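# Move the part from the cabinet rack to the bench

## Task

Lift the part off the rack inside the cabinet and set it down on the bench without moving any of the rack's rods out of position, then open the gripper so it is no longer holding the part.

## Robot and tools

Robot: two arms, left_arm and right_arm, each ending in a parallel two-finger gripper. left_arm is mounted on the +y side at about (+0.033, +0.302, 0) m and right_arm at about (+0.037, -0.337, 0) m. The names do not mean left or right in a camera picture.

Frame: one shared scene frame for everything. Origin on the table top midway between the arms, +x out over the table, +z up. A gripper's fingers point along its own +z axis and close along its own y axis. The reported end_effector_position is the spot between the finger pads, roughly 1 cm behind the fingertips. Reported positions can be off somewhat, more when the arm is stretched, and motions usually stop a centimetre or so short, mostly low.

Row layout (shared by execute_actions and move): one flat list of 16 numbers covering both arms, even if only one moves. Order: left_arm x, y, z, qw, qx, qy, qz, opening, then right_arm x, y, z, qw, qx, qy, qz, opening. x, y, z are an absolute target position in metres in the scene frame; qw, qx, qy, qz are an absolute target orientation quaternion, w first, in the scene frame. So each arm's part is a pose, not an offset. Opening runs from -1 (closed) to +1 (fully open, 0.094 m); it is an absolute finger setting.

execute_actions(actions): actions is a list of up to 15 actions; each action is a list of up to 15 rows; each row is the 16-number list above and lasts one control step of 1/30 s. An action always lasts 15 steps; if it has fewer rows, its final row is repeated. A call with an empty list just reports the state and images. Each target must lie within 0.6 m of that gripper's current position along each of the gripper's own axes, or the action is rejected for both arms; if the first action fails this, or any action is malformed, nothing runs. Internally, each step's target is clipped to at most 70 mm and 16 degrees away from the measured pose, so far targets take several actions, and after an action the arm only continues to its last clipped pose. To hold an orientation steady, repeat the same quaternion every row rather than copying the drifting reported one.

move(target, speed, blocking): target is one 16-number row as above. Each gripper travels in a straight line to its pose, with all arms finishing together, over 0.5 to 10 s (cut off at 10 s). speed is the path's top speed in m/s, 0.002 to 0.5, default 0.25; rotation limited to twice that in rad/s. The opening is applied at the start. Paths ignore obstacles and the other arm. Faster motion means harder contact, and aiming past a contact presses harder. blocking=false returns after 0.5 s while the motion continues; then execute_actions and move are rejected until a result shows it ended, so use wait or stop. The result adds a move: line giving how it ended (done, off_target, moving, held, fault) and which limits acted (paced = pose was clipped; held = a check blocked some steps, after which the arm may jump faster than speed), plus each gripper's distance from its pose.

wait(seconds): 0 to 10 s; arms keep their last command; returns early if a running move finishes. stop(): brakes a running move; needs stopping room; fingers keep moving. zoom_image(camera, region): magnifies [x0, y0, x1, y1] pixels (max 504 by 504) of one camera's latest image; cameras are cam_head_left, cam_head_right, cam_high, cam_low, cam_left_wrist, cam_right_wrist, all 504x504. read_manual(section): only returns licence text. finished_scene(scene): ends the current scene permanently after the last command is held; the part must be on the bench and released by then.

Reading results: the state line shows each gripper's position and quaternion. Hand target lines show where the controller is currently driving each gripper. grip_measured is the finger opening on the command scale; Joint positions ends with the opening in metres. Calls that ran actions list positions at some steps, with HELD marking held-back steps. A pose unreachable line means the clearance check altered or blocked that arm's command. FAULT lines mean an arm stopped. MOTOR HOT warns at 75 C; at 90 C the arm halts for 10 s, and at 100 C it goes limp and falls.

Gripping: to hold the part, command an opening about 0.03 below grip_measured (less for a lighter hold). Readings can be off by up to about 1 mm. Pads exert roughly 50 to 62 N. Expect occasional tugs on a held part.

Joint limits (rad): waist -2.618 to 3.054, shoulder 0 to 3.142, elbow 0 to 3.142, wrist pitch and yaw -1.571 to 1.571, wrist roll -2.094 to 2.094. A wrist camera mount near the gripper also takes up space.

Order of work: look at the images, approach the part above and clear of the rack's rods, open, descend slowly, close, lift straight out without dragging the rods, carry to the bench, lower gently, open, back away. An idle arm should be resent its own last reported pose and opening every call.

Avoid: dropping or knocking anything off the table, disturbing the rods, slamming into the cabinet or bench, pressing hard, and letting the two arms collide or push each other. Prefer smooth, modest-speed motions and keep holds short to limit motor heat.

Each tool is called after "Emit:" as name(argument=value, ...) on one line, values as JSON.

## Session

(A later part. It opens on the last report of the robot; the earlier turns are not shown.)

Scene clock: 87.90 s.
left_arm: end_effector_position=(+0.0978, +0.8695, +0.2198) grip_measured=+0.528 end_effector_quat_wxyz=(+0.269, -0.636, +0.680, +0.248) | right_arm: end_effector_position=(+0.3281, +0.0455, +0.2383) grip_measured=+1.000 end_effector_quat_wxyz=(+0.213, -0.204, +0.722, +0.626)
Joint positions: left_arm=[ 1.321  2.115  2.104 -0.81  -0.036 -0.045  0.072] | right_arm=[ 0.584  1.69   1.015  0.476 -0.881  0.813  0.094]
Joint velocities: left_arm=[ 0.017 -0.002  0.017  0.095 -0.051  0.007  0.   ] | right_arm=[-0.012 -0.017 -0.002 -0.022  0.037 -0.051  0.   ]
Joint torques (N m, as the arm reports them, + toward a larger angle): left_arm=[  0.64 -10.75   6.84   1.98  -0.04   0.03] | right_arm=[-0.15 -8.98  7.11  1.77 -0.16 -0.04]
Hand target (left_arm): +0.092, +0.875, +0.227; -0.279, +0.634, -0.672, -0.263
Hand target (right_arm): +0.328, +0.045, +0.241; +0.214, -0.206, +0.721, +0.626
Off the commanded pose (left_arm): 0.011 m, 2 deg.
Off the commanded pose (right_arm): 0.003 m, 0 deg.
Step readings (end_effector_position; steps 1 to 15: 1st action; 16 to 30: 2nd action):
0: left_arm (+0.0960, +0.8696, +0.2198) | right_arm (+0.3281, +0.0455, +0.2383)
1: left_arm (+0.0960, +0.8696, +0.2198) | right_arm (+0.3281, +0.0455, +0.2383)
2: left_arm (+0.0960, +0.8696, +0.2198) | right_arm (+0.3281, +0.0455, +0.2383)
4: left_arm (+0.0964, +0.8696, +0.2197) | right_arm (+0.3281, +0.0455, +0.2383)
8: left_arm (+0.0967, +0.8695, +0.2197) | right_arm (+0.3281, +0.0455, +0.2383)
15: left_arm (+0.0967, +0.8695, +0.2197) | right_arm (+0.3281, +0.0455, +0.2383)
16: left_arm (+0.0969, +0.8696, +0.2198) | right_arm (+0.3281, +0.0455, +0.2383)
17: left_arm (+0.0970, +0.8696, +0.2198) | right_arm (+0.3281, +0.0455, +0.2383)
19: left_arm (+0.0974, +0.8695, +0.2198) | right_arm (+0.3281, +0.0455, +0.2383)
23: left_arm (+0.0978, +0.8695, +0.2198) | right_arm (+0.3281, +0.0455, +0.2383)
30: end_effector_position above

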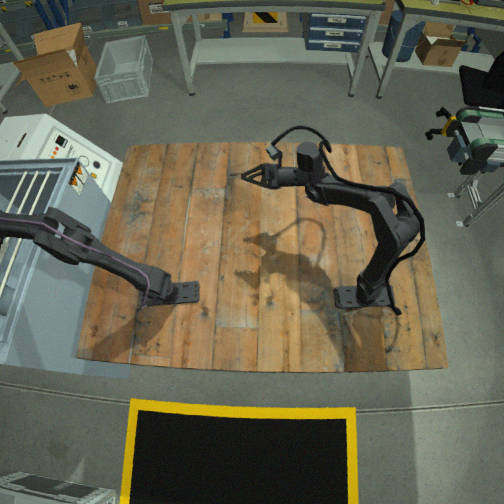

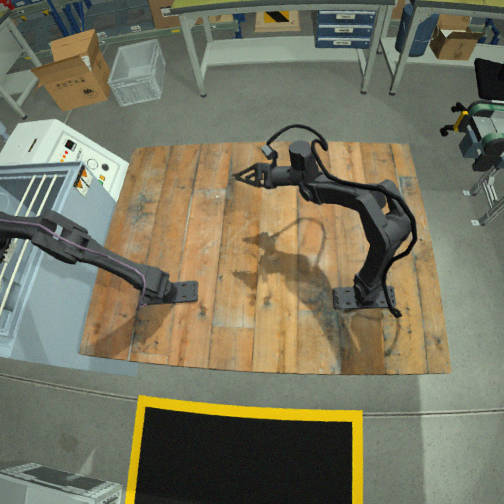

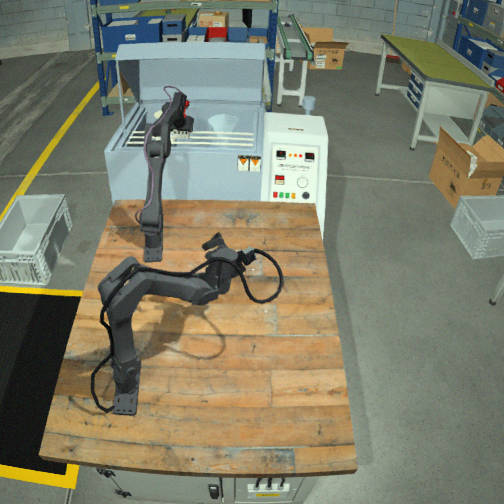

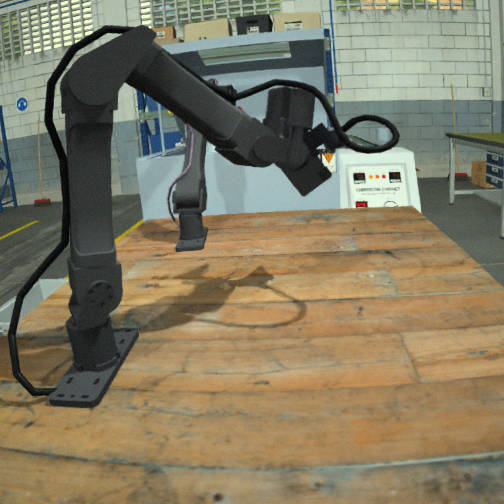

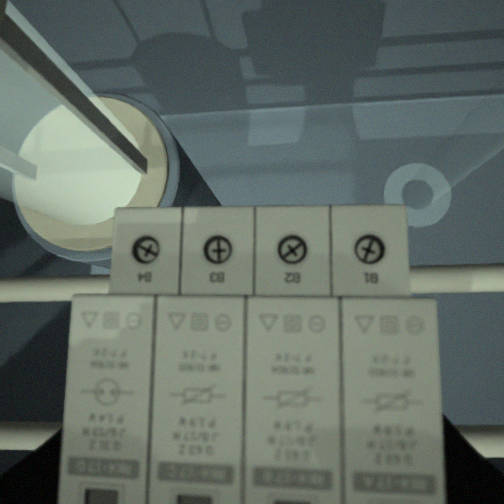

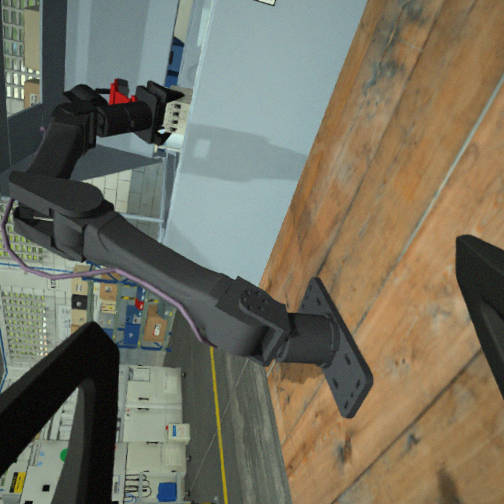

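Emit:
execute_actions(actions=[[[0.093,0.875,0.229,-0.279,0.634,-0.672,-0.263,0.49,0.328,0.045,0.241,0.214,-0.206,0.721,0.626,1],[0.093,0.875,0.231,-0.279,0.634,-0.672,-0.263,0.49,0.328,0.045,0.241,0.214,-0.206,0.721,0.626,1],[0.093,0.875,0.233,-0.279,0.634,-0.672,-0.263,0.49,0.328,0.045,0.241,0.214,-0.206,0.721,0.626,1],[0.093,0.875,0.235,-0.279,0.634,-0.672,-0.263,0.49,0.328,0.045,0.241,0.214,-0.206,0.721,0.626,1],[0.093,0.875,0.237,-0.279,0.634,-0.672,-0.263,0.49,0.328,0.045,0.241,0.214,-0.206,0.721,0.626,1],[0.093,0.875,0.239,-0.279,0.634,-0.672,-0.263,0.49,0.328,0.045,0.241,0.214,-0.206,0.721,0.626,1],[0.093,0.875,0.241,-0.279,0.634,-0.672,-0.263,0.49,0.328,0.045,0.241,0.214,-0.206,0.721,0.626,1],[0.093,0.875,0.243,-0.279,0.634,-0.672,-0.263,0.49,0.328,0.045,0.241,0.214,-0.206,0.721,0.626,1],[0.093,0.875,0.245,-0.279,0.634,-0.672,-0.263,0.49,0.328,0.045,0.241,0.214,-0.206,0.721,0.626,1],[0.093,0.875,0.247,-0.279,0.634,-0.672,-0.263,0.49,0.328,0.045,0.241,0.214,-0.206,0.721,0.626,1],[0.093,0.875,0.249,-0.279,0.634,-0.672,-0.263,0.49,0.328,0.045,0.241,0.214,-0.206,0.721,0.626,1],[0.093,0.875,0.251,-0.279,0.634,-0.672,-0.263,0.49,0.328,0.045,0.241,0.214,-0.206,0.721,0.626,1],[0.093,0.875,0.253,-0.279,0.634,-0.672,-0.263,0.49,0.328,0.045,0.241,0.214,-0.206,0.721,0.626,1],[0.093,0.875,0.255,-0.279,0.634,-0.672,-0.263,0.49,0.328,0.045,0.241,0.214,-0.206,0.721,0.626,1],[0.093,0.875,0.257,-0.279,0.634,-0.672,-0.263,0.49,0.328,0.045,0.241,0.214,-0.206,0.721,0.626,1]],[[0.093,0.874,0.259,-0.279,0.634,-0.672,-0.263,0.49,0.328,0.045,0.241,0.214,-0.206,0.721,0.626,1],[0.093,0.873,0.261,-0.279,0.634,-0.672,-0.263,0.49,0.328,0.045,0.241,0.214,-0.206,0.721,0.626,1],[0.093,0.872,0.263,-0.279,0.634,-0.672,-0.263,0.49,0.328,0.045,0.241,0.214,-0.206,0.721,0.626,1],[0.093,0.871,0.265,-0.279,0.634,-0.672,-0.263,0.49,0.328,0.045,0.241,0.214,-0.206,0.721,0.626,1]]])

Scene clock: 98.10 s.
left_arm: end_effector_position=(+0.0969, +0.8623, +0.2236) grip_measured=+0.528 end_effector_quat_wxyz=(+0.244, -0.643, +0.689, +0.228) | right_arm: end_effector_position=(+0.3281, +0.0455, +0.2383) grip_measured=+1.000 end_effector_quat_wxyz=(+0.213, -0.204, +0.722, +0.626)
Joint positions: left_arm=[ 1.321  2.17   2.252 -0.973 -0.036 -0.045  0.072] | right_arm=[ 0.584  1.69   1.015  0.476 -0.881  0.813  0.094]
Joint velocities: left_arm=[-0.012 -0.012 -0.022  0.022 -0.022 -0.037 -0.001] | right_arm=[-0.002 -0.002 -0.012  0.022 -0.037 -0.022  0.   ]
Joint torques (N m, as the arm reports them, + toward a larger angle): left_arm=[  0.45 -12.21  12.04   1.73  -0.08  -0.01] | right_arm=[-0.16 -8.98  7.11  1.77 -0.16 -0.04]
Hand target (left_arm): +0.093, +0.869, +0.265; -0.279, +0.634, -0.672, -0.263
Hand target (right_arm): +0.328, +0.045, +0.241; +0.214, -0.206, +0.721, +0.626
Off the commanded pose (left_arm): 0.043 m, 6 deg.
Off the commanded pose (right_arm): 0.003 m, 0 deg.
Step readings (end_effector_position; steps 1 to 15: 1st action; 16 to 30: 2nd action):
0: left_arm (+0.0978, +0.8695, +0.2198) | right_arm (+0.3281, +0.0455, +0.2383)
1: left_arm (+0.0978, +0.8695, +0.2198) | right_arm (+0.3281, +0.0455, +0.2383)
2: left_arm (+0.0978, +0.8695, +0.2198) | right_arm (+0.3281, +0.0455, +0.2383)
4: left_arm (+0.0978, +0.8696, +0.2193) | right_arm (+0.3281, +0.0455, +0.2383)
8: left_arm (+0.0978, +0.8697, +0.2197) | right_arm (+0.3281, +0.0455, +0.2383)
15: left_arm (+0.0979, +0.8704, +0.2217) | right_arm (+0.3281, +0.0455, +0.2383)
16: left_arm (+0.0979, +0.8702, +0.2217) | right_arm (+0.3281, +0.0455, +0.2383)
17: left_arm (+0.0979, +0.8699, +0.2221) | right_arm (+0.3281, +0.0455, +0.2383)
19: left_arm (+0.0976, +0.8681, +0.2228) | right_arm (+0.3281, +0.0455, +0.2383)
23: left_arm (+0.0971, +0.8635, +0.2233) | right_arm (+0.3281, +0.0455, +0.2383)
30: end_effector_position above

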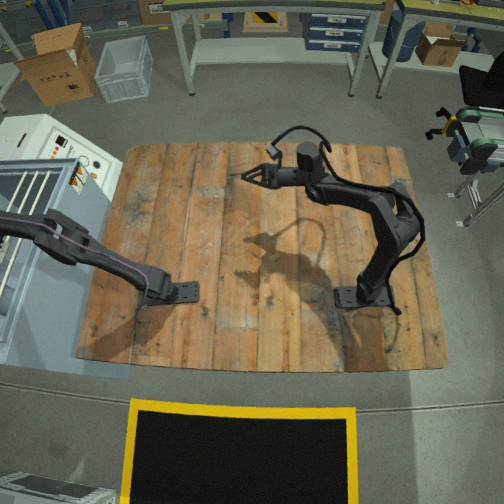

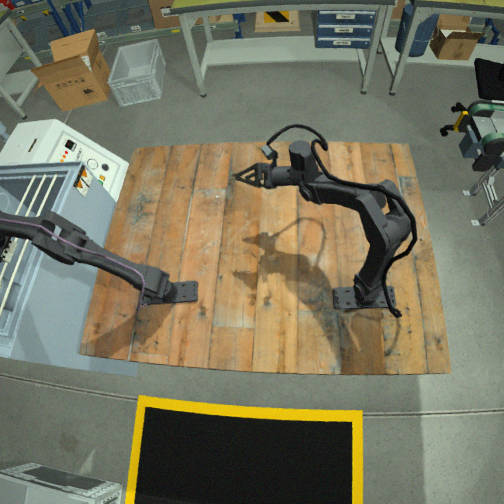

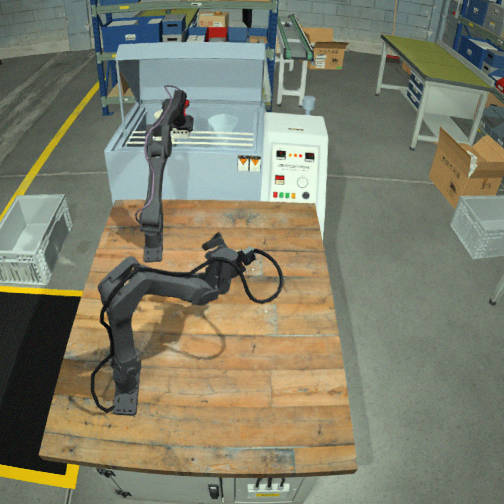

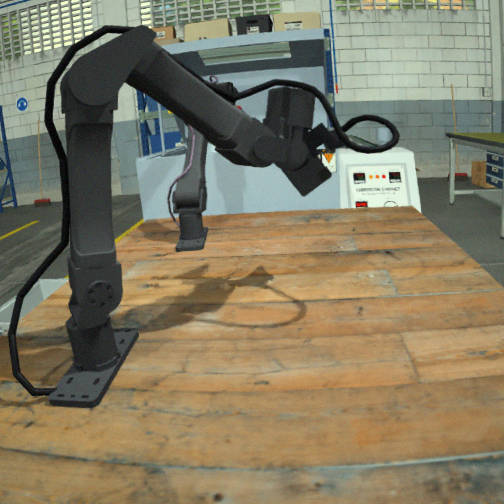

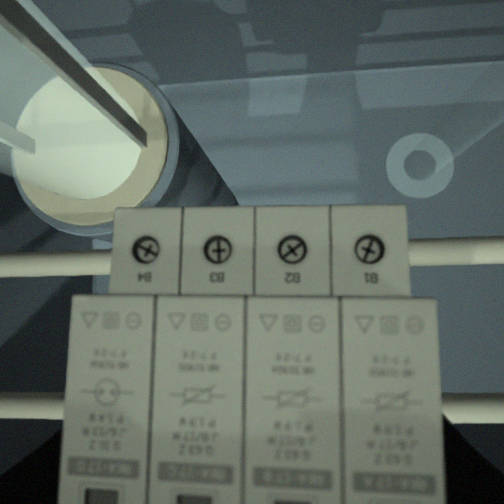

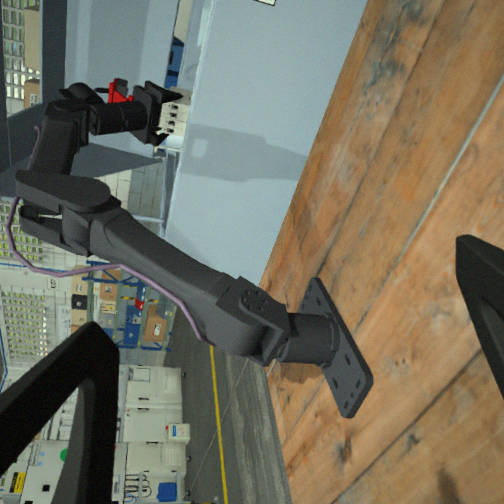

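Emit:
execute_actions(actions=[[[0.093,0.871,0.267,-0.284,0.632,-0.670,-0.268,0.49,0.328,0.045,0.241,0.214,-0.206,0.721,0.626,1],[0.093,0.871,0.269,-0.289,0.629,-0.668,-0.273,0.49,0.328,0.045,0.241,0.214,-0.206,0.721,0.626,1],[0.093,0.871,0.271,-0.294,0.627,-0.666,-0.278,0.49,0.328,0.045,0.241,0.214,-0.206,0.721,0.626,1],[0.093,0.871,0.273,-0.298,0.625,-0.664,-0.283,0.49,0.328,0.045,0.241,0.214,-0.206,0.721,0.626,1],[0.093,0.871,0.275,-0.303,0.623,-0.661,-0.288,0.49,0.328,0.045,0.241,0.214,-0.206,0.721,0.626,1],[0.093,0.871,0.277,-0.308,0.620,-0.659,-0.293,0.49,0.328,0.045,0.241,0.214,-0.206,0.721,0.626,1],[0.093,0.871,0.279,-0.312,0.618,-0.657,-0.298,0.49,0.328,0.045,0.241,0.214,-0.206,0.721,0.626,1],[0.093,0.871,0.281,-0.317,0.616,-0.655,-0.303,0.49,0.328,0.045,0.241,0.214,-0.206,0.721,0.626,1],[0.093,0.871,0.283,-0.317,0.616,-0.655,-0.303,0.49,0.328,0.045,0.241,0.214,-0.206,0.721,0.626,1],[0.093,0.871,0.285,-0.317,0.616,-0.655,-0.303,0.49,0.328,0.045,0.241,0.214,-0.206,0.721,0.626,1]],[[0.093,0.871,0.285,-0.317,0.616,-0.655,-0.303,0.49,0.328,0.045,0.241,0.214,-0.206,0.721,0.626,1]]])

Scene clock: 108.60 s.
left_arm: end_effector_position=(+0.0931, +0.8507, +0.2178) grip_measured=+0.528 end_effector_quat_wxyz=(+0.243, -0.643, +0.687, +0.236) | right_arm: end_effector_position=(+0.3281, +0.0455, +0.2383) grip_measured=+1.000 end_effector_quat_wxyz=(+0.213, -0.204, +0.722, +0.626)
Joint positions: left_arm=[ 1.321  2.084  2.088 -0.885 -0.049 -0.041  0.072] | right_arm=[ 0.584  1.69   1.015  0.476 -0.881  0.813  0.094]
Joint velocities: left_arm=[-0.007 -0.007 -0.002 -0.037 -0.095 -0.037 -0.001] | right_arm=[-0.027 -0.012 -0.002  0.007  0.007 -0.022  0.   ]
Joint torques (N m, as the arm reports them, + toward a larger angle): left_arm=[  0.06 -15.1    8.53   2.74  -0.1    0.04] | right_arm=[-0.15 -8.99  7.11  1.77 -0.16 -0.04]
Hand target (left_arm): +0.092, +0.863, +0.286; -0.314, +0.617, -0.656, -0.302
Hand target (right_arm): +0.328, +0.045, +0.241; +0.214, -0.206, +0.721, +0.626
Off the commanded pose (left_arm): 0.070 m, 12 deg.
Off the commanded pose (right_arm): 0.003 m, 0 deg.
Step readings (end_effector_position; steps 1 to 15: 1st action; 16 to 30: 2nd action):
0: left_arm (+0.0969, +0.8623, +0.2236) | right_arm (+0.3281, +0.0455, +0.2383)
1: left_arm (+0.0969, +0.8623, +0.2236) | right_arm (+0.3281, +0.0455, +0.2383)
2: left_arm (+0.0969, +0.8624, +0.2236) | right_arm (+0.3281, +0.0455, +0.2383)
4: left_arm (+0.0969, +0.8622, +0.2234) | right_arm (+0.3281, +0.0455, +0.2383)
8: left_arm (+0.0958, +0.8581, +0.2231) | right_arm (+0.3281, +0.0455, +0.2383)
15: left_arm (+0.0935, +0.8510, +0.2209) | right_arm (+0.3281, +0.0455, +0.2383)
16: left_arm (+0.0934, +0.8509, +0.2201) | right_arm (+0.3281, +0.0455, +0.2383)
17: left_arm (+0.0933, +0.8508, +0.2195) | right_arm (+0.3281, +0.0455, +0.2383)
19: left_arm (+0.0932, +0.8506, +0.2186) | right_arm (+0.3281, +0.0455, +0.2383)
23: left_arm (+0.0932, +0.8507, +0.2178) | right_arm (+0.3281, +0.0455, +0.2383)
30: end_effector_position above

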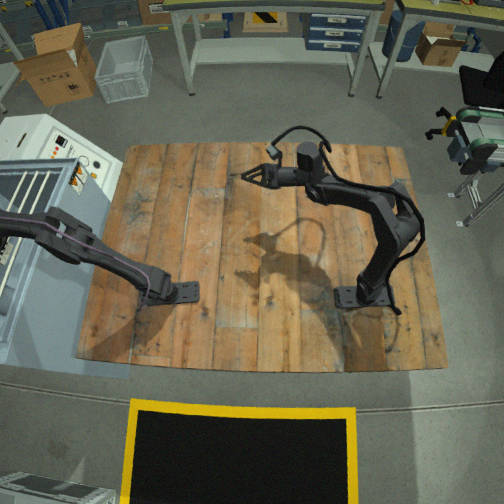

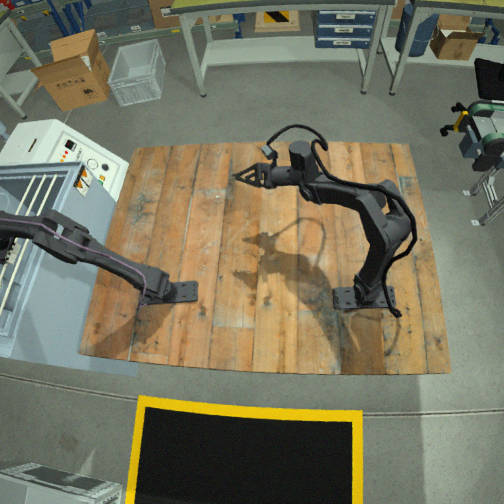

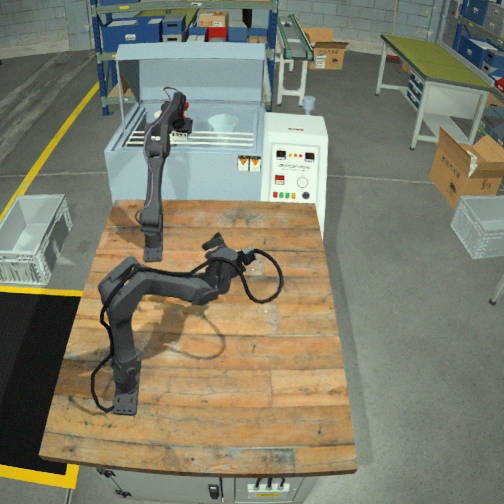

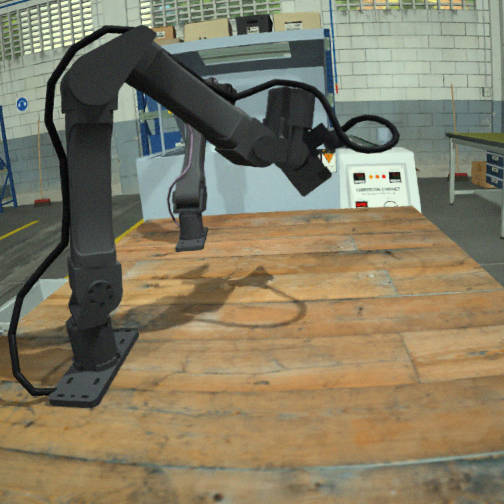

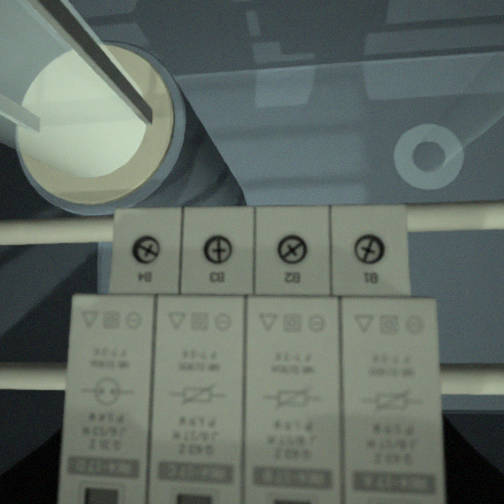

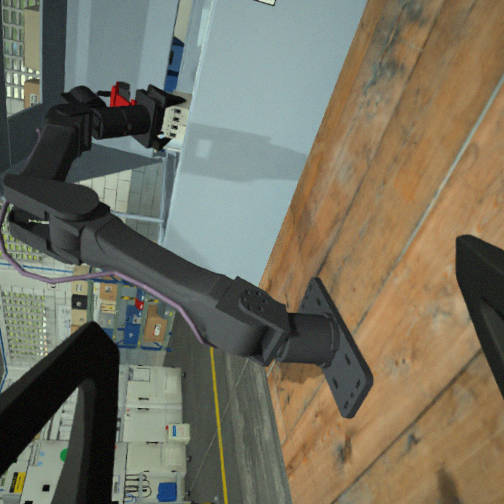

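Emit:
execute_actions(actions=[[[0.0923,0.848,0.29,-0.305,0.622,-0.661,-0.290,0.49,0.328,0.045,0.241,0.214,-0.206,0.721,0.626,1]],[[0.0923,0.848,0.29,-0.305,0.622,-0.661,-0.290,0.49,0.328,0.045,0.241,0.214,-0.206,0.721,0.626,1]]])

Scene clock: 135.03 s.
left_arm: end_effector_position=(+0.0910, +0.8339, +0.2345) grip_measured=+0.528 end_effector_quat_wxyz=(+0.245, -0.642, +0.687, +0.237) | right_arm: end_effector_position=(+0.3281, +0.0455, +0.2383) grip_measured=+1.000 end_effector_quat_wxyz=(+0.213, -0.204, +0.722, +0.626)
Joint positions: left_arm=[ 1.321  2.017  2.052 -0.912 -0.049 -0.041  0.072] | right_arm=[ 0.584  1.69   1.015  0.476 -0.881  0.813  0.094]
Joint velocities: left_arm=[-0.002  0.007  0.002 -0.022 -0.007 -0.007 -0.001] | right_arm=[ 0.002 -0.007  0.002  0.022 -0.051 -0.022  0.   ]
Joint torques (N m, as the arm reports them, + toward a larger angle): left_arm=[ -0.11 -13.5    9.21   2.4   -0.1    0.01] | right_arm=[-0.16 -8.98  7.11  1.77 -0.16 -0.04]
Hand target (left_arm): +0.092, +0.843, +0.290; -0.304, +0.622, -0.661, -0.290
Hand target (right_arm): +0.328, +0.045, +0.241; +0.214, -0.206, +0.721, +0.626
Off the commanded pose (left_arm): 0.057 m, 10 deg.
Off the commanded pose (right_arm): 0.003 m, 0 deg.
Step readings (end_effector_position; steps 1 to 15: 1st action; 16 to 30: 2nd action):
0: left_arm (+0.0931, +0.8507, +0.2178) | right_arm (+0.3281, +0.0455, +0.2383)
1: left_arm (+0.0930, +0.8497, +0.2184) | right_arm (+0.3281, +0.0455, +0.2383)
2: left_arm (+0.0927, +0.8472, +0.2183) | right_arm (+0.3281, +0.0455, +0.2383)
4: left_arm (+0.0918, +0.8407, +0.2199) | right_arm (+0.3281, +0.0455, +0.2383)
8: left_arm (+0.0912, +0.8353, +0.2299) | right_arm (+0.3281, +0.0455, +0.2383)
15: left_arm (+0.0910, +0.8340, +0.2345) | right_arm (+0.3281, +0.0455, +0.2383)
16: left_arm (+0.0910, +0.8340, +0.2345) | right_arm (+0.3281, +0.0455, +0.2383)
17: left_arm (+0.0910, +0.8340, +0.2345) | right_arm (+0.3281, +0.0455, +0.2383)
19: left_arm (+0.0910, +0.8340, +0.2345) | right_arm (+0.3281, +0.0455, +0.2383)
23: left_arm (+0.0910, +0.8339, +0.2345) | right_arm (+0.3281, +0.0455, +0.2383)
30: end_effector_position above

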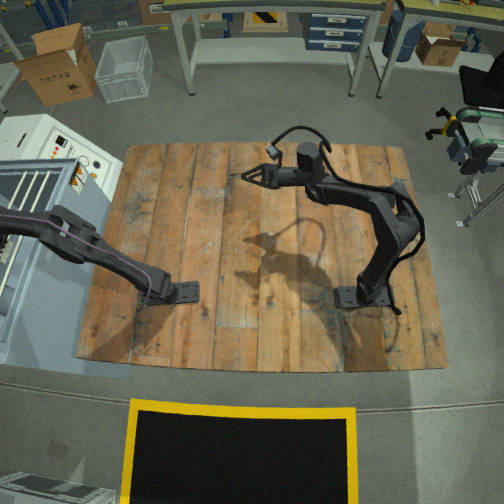

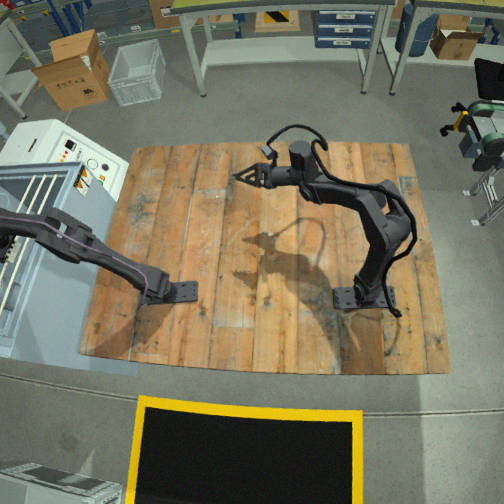

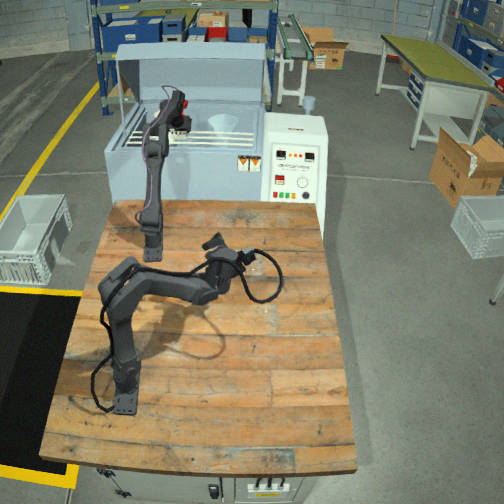

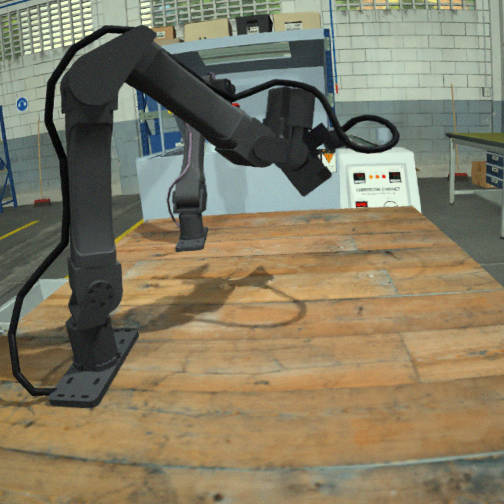

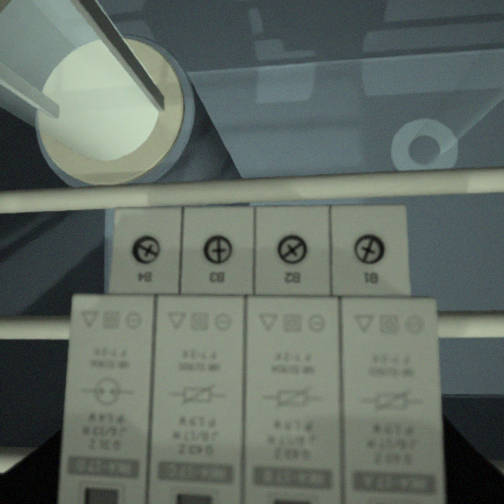

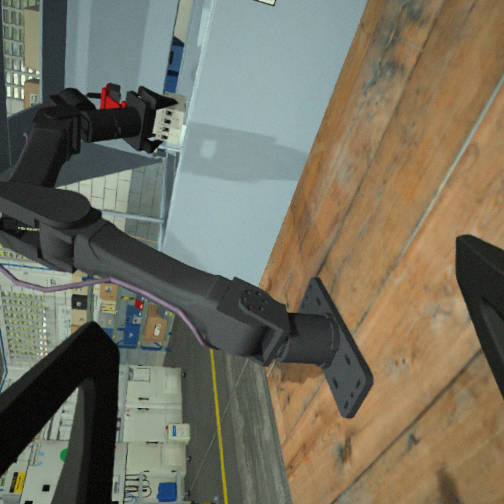

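Emit:
execute_actions(actions=[[[0.091,0.835,0.31,-0.310,0.620,-0.659,-0.296,0.49,0.328,0.045,0.241,0.214,-0.206,0.721,0.626,1]],[[0.090,0.822,0.34,-0.317,0.616,-0.655,-0.303,0.49,0.328,0.045,0.241,0.214,-0.206,0.721,0.626,1]],[[0.088,0.80,0.37,-0.317,0.616,-0.655,-0.303,0.49,0.328,0.045,0.241,0.214,-0.206,0.721,0.626,1]]])

Scene clock: 142.87 s.
left_arm: end_effector_position=(+0.0843, +0.7890, +0.3200) grip_measured=+0.528 end_effector_quat_wxyz=(+0.265, -0.636, +0.678, +0.257) | right_arm: end_effector_position=(+0.3281, +0.0455, +0.2383) grip_measured=+1.000 end_effector_quat_wxyz=(+0.213, -0.204, +0.722, +0.626)
Joint positions: left_arm=[ 1.321  1.9    2.213 -1.129 -0.054 -0.041  0.072] | right_arm=[ 0.584  1.69   1.015  0.476 -0.881  0.813  0.094]
Joint velocities: left_arm=[-0.002  0.012  0.252 -0.11  -0.037  0.007 -0.001] | right_arm=[-0.007 -0.007  0.007  0.037 -0.022 -0.051  0.   ]
Joint torques (N m, as the arm reports them, + toward a larger angle): left_arm=[-0.63 -9.53 11.74  2.32 -0.11  0.  ] | right_arm=[-0.16 -8.99  7.11  1.77 -0.16 -0.04]
Hand target (left_arm): +0.087, +0.795, +0.370; -0.317, +0.615, -0.655, -0.303
Hand target (right_arm): +0.328, +0.045, +0.241; +0.214, -0.206, +0.721, +0.626
Off the commanded pose (left_arm): 0.051 m, 9 deg.
Off the commanded pose (right_arm): 0.003 m, 0 deg.
Step readings (end_effector_position; steps 1 to 15: 1st action; 16 to 30: 2nd action; 31 to 45: 3rd action):
0: left_arm (+0.0910, +0.8339, +0.2345) | right_arm (+0.3281, +0.0455, +0.2383)
1: left_arm (+0.0909, +0.8335, +0.2355) | right_arm (+0.3281, +0.0455, +0.2383)
2: left_arm (+0.0908, +0.8321, +0.2360) | right_arm (+0.3281, +0.0455, +0.2383)
4: left_arm (+0.0903, +0.8286, +0.2398) | right_arm (+0.3281, +0.0455, +0.2383)
8: left_arm (+0.0896, +0.8245, +0.2504) | right_arm (+0.3281, +0.0455, +0.2383)
15: left_arm (+0.0894, +0.8228, +0.2525) | right_arm (+0.3281, +0.0455, +0.2383)
16: left_arm (+0.0893, +0.8219, +0.2534) | right_arm (+0.3281, +0.0455, +0.2383)
17: left_arm (+0.0890, +0.8203, +0.2536) | right_arm (+0.3281, +0.0455, +0.2383)
19: left_arm (+0.0883, +0.8159, +0.2560) | right_arm (+0.3281, +0.0455, +0.2383)
23: left_arm (+0.0873, +0.8096, +0.2637) | right_arm (+0.3281, +0.0455, +0.2383)
30: left_arm (+0.0871, +0.8086, +0.2699) | right_arm (+0.3281, +0.0455, +0.2383)
31: left_arm (+0.0870, +0.8077, +0.2711) | right_arm (+0.3281, +0.0455, +0.2383)
32: left_arm (+0.0867, +0.8058, +0.2715) | right_arm (+0.3281, +0.0455, +0.2383)
34: left_arm (+0.0861, +0.8008, +0.2752) | right_arm (+0.3281, +0.0455, +0.2383)
38: left_arm (+0.0849, +0.7920, +0.2881) | right_arm (+0.3281, +0.0455, +0.2383)
45: end_effector_position above

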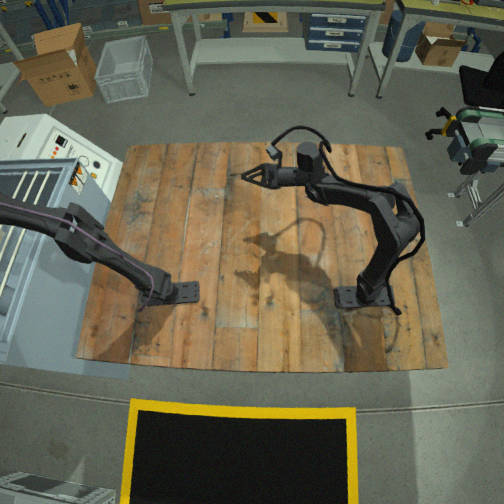

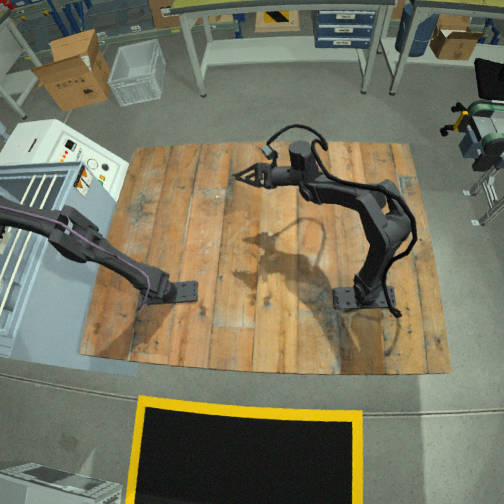

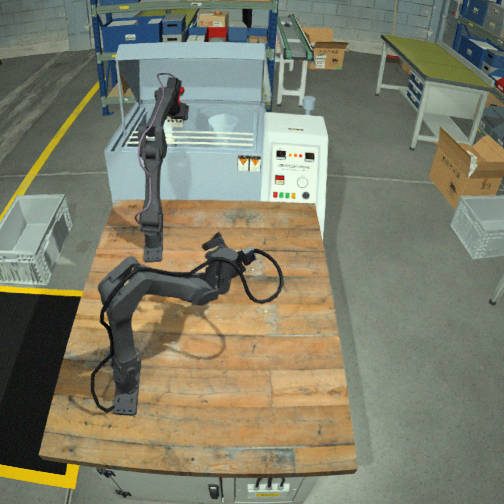

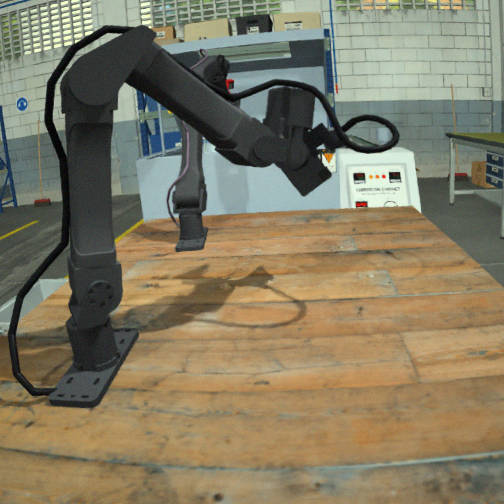

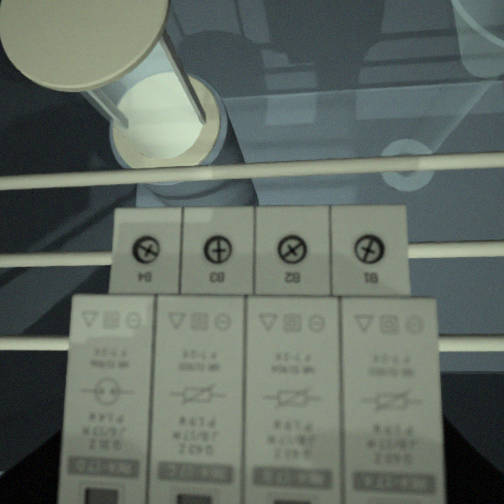

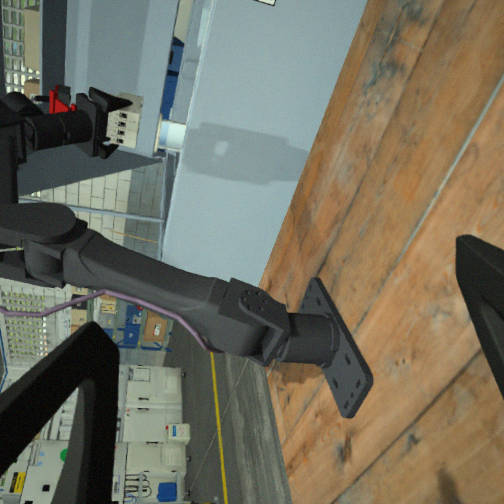

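Emit:
execute_actions(actions=[[[0.088,0.797,0.371,-0.317,0.616,-0.655,-0.303,0.49,0.328,0.045,0.241,0.214,-0.206,0.721,0.626,1],[0.088,0.793,0.372,-0.317,0.616,-0.655,-0.303,0.49,0.328,0.045,0.241,0.214,-0.206,0.721,0.626,1],[0.088,0.788,0.373,-0.317,0.616,-0.655,-0.303,0.49,0.328,0.045,0.241,0.214,-0.206,0.721,0.626,1],[0.088,0.782,0.374,-0.317,0.616,-0.655,-0.303,0.49,0.328,0.045,0.241,0.214,-0.206,0.721,0.626,1],[0.088,0.776,0.375,-0.317,0.616,-0.655,-0.303,0.49,0.328,0.045,0.241,0.214,-0.206,0.721,0.626,1],[0.087,0.770,0.375,-0.317,0.616,-0.655,-0.303,0.49,0.328,0.045,0.241,0.214,-0.206,0.721,0.626,1],[0.087,0.764,0.375,-0.317,0.616,-0.655,-0.303,0.49,0.328,0.045,0.241,0.214,-0.206,0.721,0.626,1],[0.086,0.758,0.375,-0.317,0.616,-0.655,-0.303,0.49,0.328,0.045,0.241,0.214,-0.206,0.721,0.626,1],[0.086,0.752,0.375,-0.317,0.616,-0.655,-0.303,0.49,0.328,0.045,0.241,0.214,-0.206,0.721,0.626,1],[0.085,0.746,0.375,-0.317,0.616,-0.655,-0.303,0.49,0.328,0.045,0.241,0.214,-0.206,0.721,0.626,1],[0.085,0.740,0.375,-0.317,0.616,-0.655,-0.303,0.49,0.328,0.045,0.241,0.214,-0.206,0.721,0.626,1],[0.084,0.734,0.375,-0.317,0.616,-0.655,-0.303,0.49,0.328,0.045,0.241,0.214,-0.206,0.721,0.626,1],[0.084,0.728,0.375,-0.317,0.616,-0.655,-0.303,0.49,0.328,0.045,0.241,0.214,-0.206,0.721,0.626,1],[0.083,0.722,0.375,-0.317,0.616,-0.655,-0.303,0.49,0.328,0.045,0.241,0.214,-0.206,0.721,0.626,1],[0.083,0.716,0.375,-0.317,0.616,-0.655,-0.303,0.49,0.328,0.045,0.241,0.214,-0.206,0.721,0.626,1]],[[0.082,0.710,0.375,-0.317,0.616,-0.655,-0.303,0.49,0.328,0.045,0.241,0.214,-0.206,0.721,0.626,1],[0.082,0.704,0.375,-0.317,0.616,-0.655,-0.303,0.49,0.328,0.045,0.241,0.214,-0.206,0.721,0.626,1],[0.081,0.698,0.375,-0.317,0.616,-0.655,-0.303,0.49,0.328,0.045,0.241,0.214,-0.206,0.721,0.626,1],[0.081,0.692,0.375,-0.317,0.616,-0.655,-0.303,0.49,0.328,0.045,0.241,0.214,-0.206,0.721,0.626,1],[0.080,0.686,0.375,-0.317,0.616,-0.655,-0.303,0.49,0.328,0.045,0.241,0.214,-0.206,0.721,0.626,1],[0.080,0.680,0.375,-0.317,0.616,-0.655,-0.303,0.49,0.328,0.045,0.241,0.214,-0.206,0.721,0.626,1],[0.079,0.674,0.375,-0.317,0.616,-0.655,-0.303,0.49,0.328,0.045,0.241,0.214,-0.206,0.721,0.626,1],[0.079,0.668,0.375,-0.317,0.616,-0.655,-0.303,0.49,0.328,0.045,0.241,0.214,-0.206,0.721,0.626,1],[0.078,0.663,0.375,-0.317,0.616,-0.655,-0.303,0.49,0.328,0.045,0.241,0.214,-0.206,0.721,0.626,1],[0.078,0.660,0.375,-0.317,0.616,-0.655,-0.303,0.49,0.328,0.045,0.241,0.214,-0.206,0.721,0.626,1]]])

Scene clock: 160.77 s.
left_arm: end_effector_position=(+0.0744, +0.6499, +0.3401) grip_measured=+0.528 end_effector_quat_wxyz=(+0.263, -0.633, +0.681, +0.258) | right_arm: end_effector_position=(+0.3281, +0.0455, +0.2383) grip_measured=+1.000 end_effector_quat_wxyz=(+0.213, -0.204, +0.722, +0.626)
Joint positions: left_arm=[ 1.288  1.393  1.755 -1.182 -0.077 -0.055  0.072] | right_arm=[ 0.584  1.69   1.015  0.476 -0.881  0.813  0.094]
Joint velocities: left_arm=[-0.022 -0.022  0.002  0.007  0.022 -0.037 -0.   ] | right_arm=[-0.002 -0.012 -0.007  0.037 -0.007  0.007  0.   ]
Joint torques (N m, as the arm reports them, + toward a larger angle): left_arm=[-0.74 -6.6   7.    2.61 -0.12 -0.11] | right_arm=[-0.15 -8.99  7.11  1.77 -0.16 -0.04]
Hand target (left_arm): +0.077, +0.657, +0.375; -0.316, +0.616, -0.656, -0.302
Hand target (right_arm): +0.328, +0.045, +0.241; +0.214, -0.206, +0.721, +0.626
Off the commanded pose (left_arm): 0.037 m, 9 deg.
Off the commanded pose (right_arm): 0.003 m, 0 deg.
Step readings (end_effector_position; steps 1 to 15: 1st action; 16 to 30: 2nd action):
0: left_arm (+0.0838, +0.7855, +0.3163) | right_arm (+0.3281, +0.0455, +0.2383)
1: left_arm (+0.0838, +0.7854, +0.3162) | right_arm (+0.3281, +0.0455, +0.2383)
2: left_arm (+0.0838, +0.7853, +0.3162) | right_arm (+0.3281, +0.0455, +0.2383)
4: left_arm (+0.0836, +0.7845, +0.3163) | right_arm (+0.3281, +0.0455, +0.2383)
8: left_arm (+0.0826, +0.7690, +0.3137) | right_arm (+0.3281, +0.0455, +0.2383)
15: left_arm (+0.0795, +0.7199, +0.3235) | right_arm (+0.3281, +0.0455, +0.2383)
16: left_arm (+0.0790, +0.7133, +0.3259) | right_arm (+0.3281, +0.0455, +0.2383)
17: left_arm (+0.0785, +0.7068, +0.3283) | right_arm (+0.3281, +0.0455, +0.2383)
19: left_arm (+0.0778, +0.6947, +0.3326) | right_arm (+0.3281, +0.0455, +0.2383)
23: left_arm (+0.0766, +0.6723, +0.3364) | right_arm (+0.3281, +0.0455, +0.2383)
30: end_effector_position above

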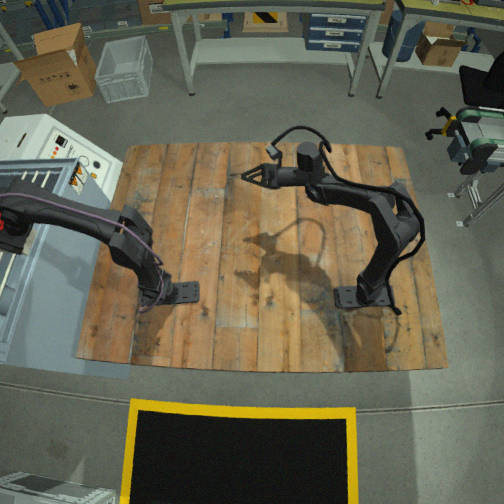

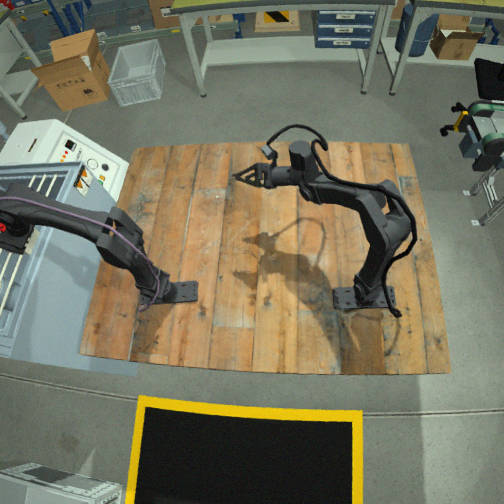

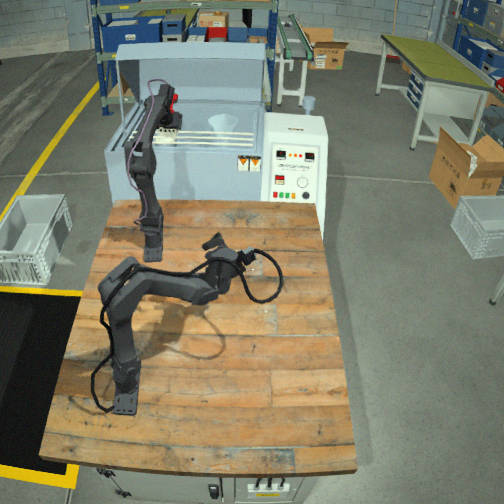

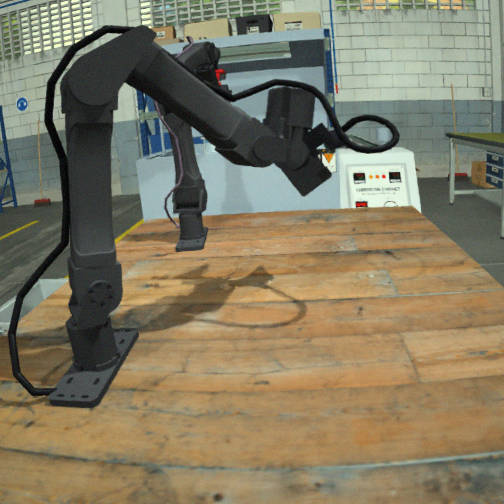

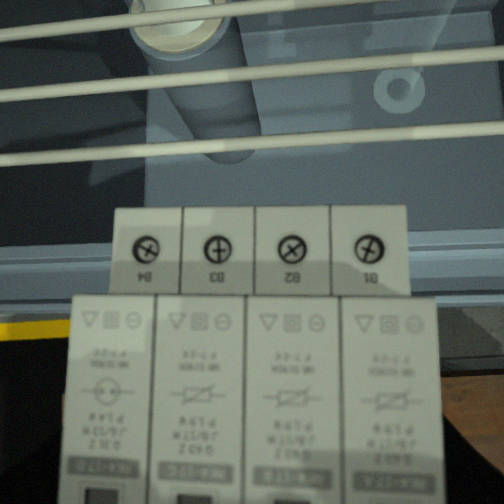

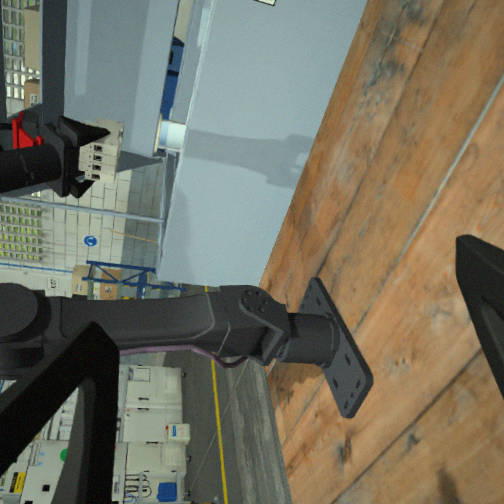

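Emit:
move(target=[0.39,0.43,0.13,-0.432,0.156,-0.886,-0.076,0.49,0.328,0.045,0.241,0.214,-0.206,0.721,0.626,1], speed=0.25)

Scene clock: 167.77 s.
left_arm: end_effector_position=(+0.3547, +0.4173, +0.0994) grip_measured=+0.527 end_effector_quat_wxyz=(+0.358, -0.165, +0.917, +0.067) | right_arm: end_effector_position=(+0.3281, +0.0455, +0.2383) grip_measured=+1.000 end_effector_quat_wxyz=(+0.213, -0.204, +0.722, +0.626)
Joint positions: left_arm=[ 0.208  1.248  0.656 -0.233 -0.022 -0.016  0.072] | right_arm=[ 0.584  1.69   1.015  0.476 -0.881  0.813  0.094]
Joint velocities: left_arm=[-0.012  0.007 -0.007  0.037 -0.037 -0.037  0.   ] | right_arm=[-0.017 -0.017  0.007 -0.051 -0.051 -0.037  0.   ]
Joint torques (N m, as the arm reports them, + toward a larger angle): left_arm=[-0.37 -4.45  8.59  2.83  0.01  0.05] | right_arm=[-0.17 -8.98  7.12  1.77 -0.16 -0.04]
Hand target (left_arm): +0.379, +0.423, +0.132; +0.427, -0.155, +0.888, +0.077
Hand target (right_arm): +0.328, +0.045, +0.241; +0.214, -0.206, +0.721, +0.626
Off the commanded pose (left_arm): 0.048 m, 9 deg.
Off the commanded pose (right_arm): 0.003 m, 0 deg.
move: off_target (left_arm)

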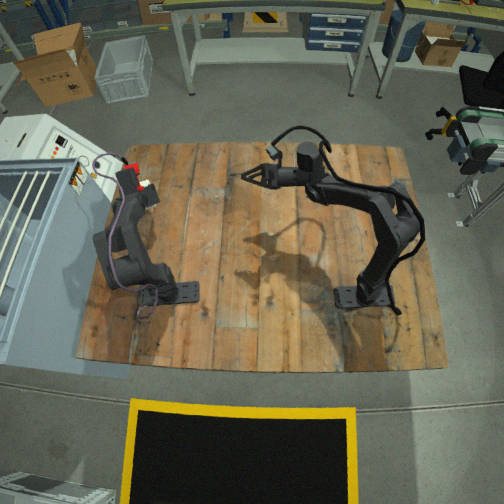

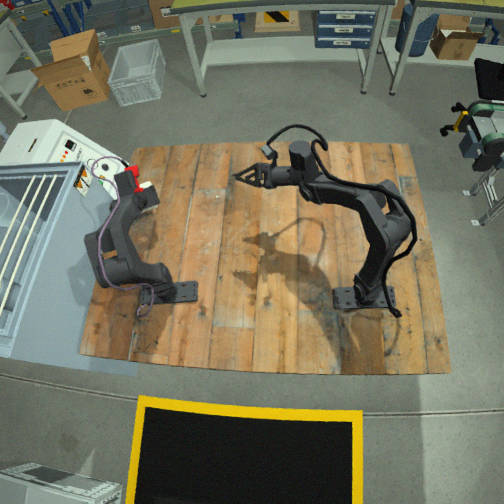

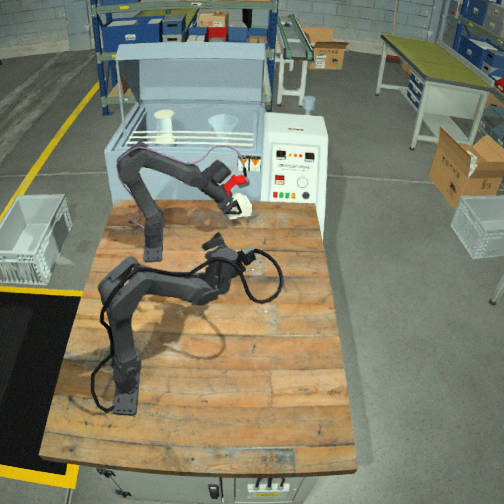

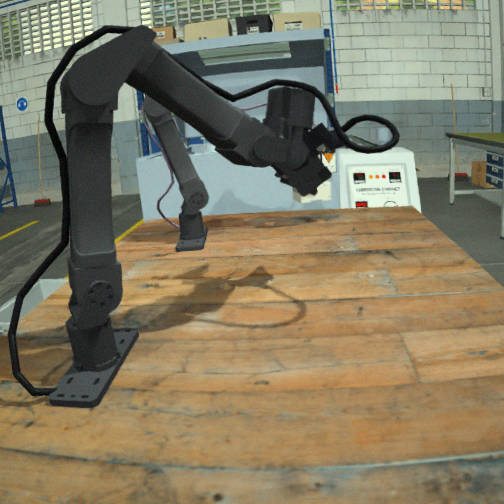

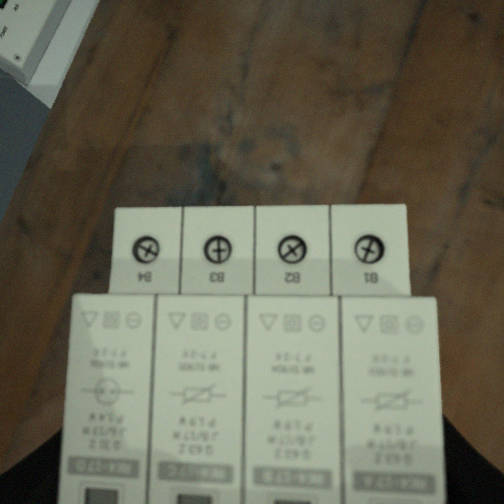

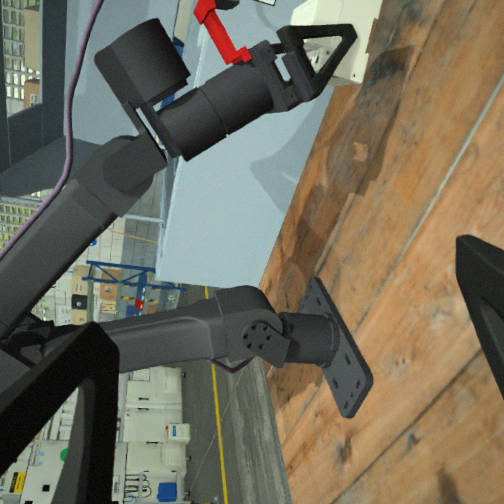

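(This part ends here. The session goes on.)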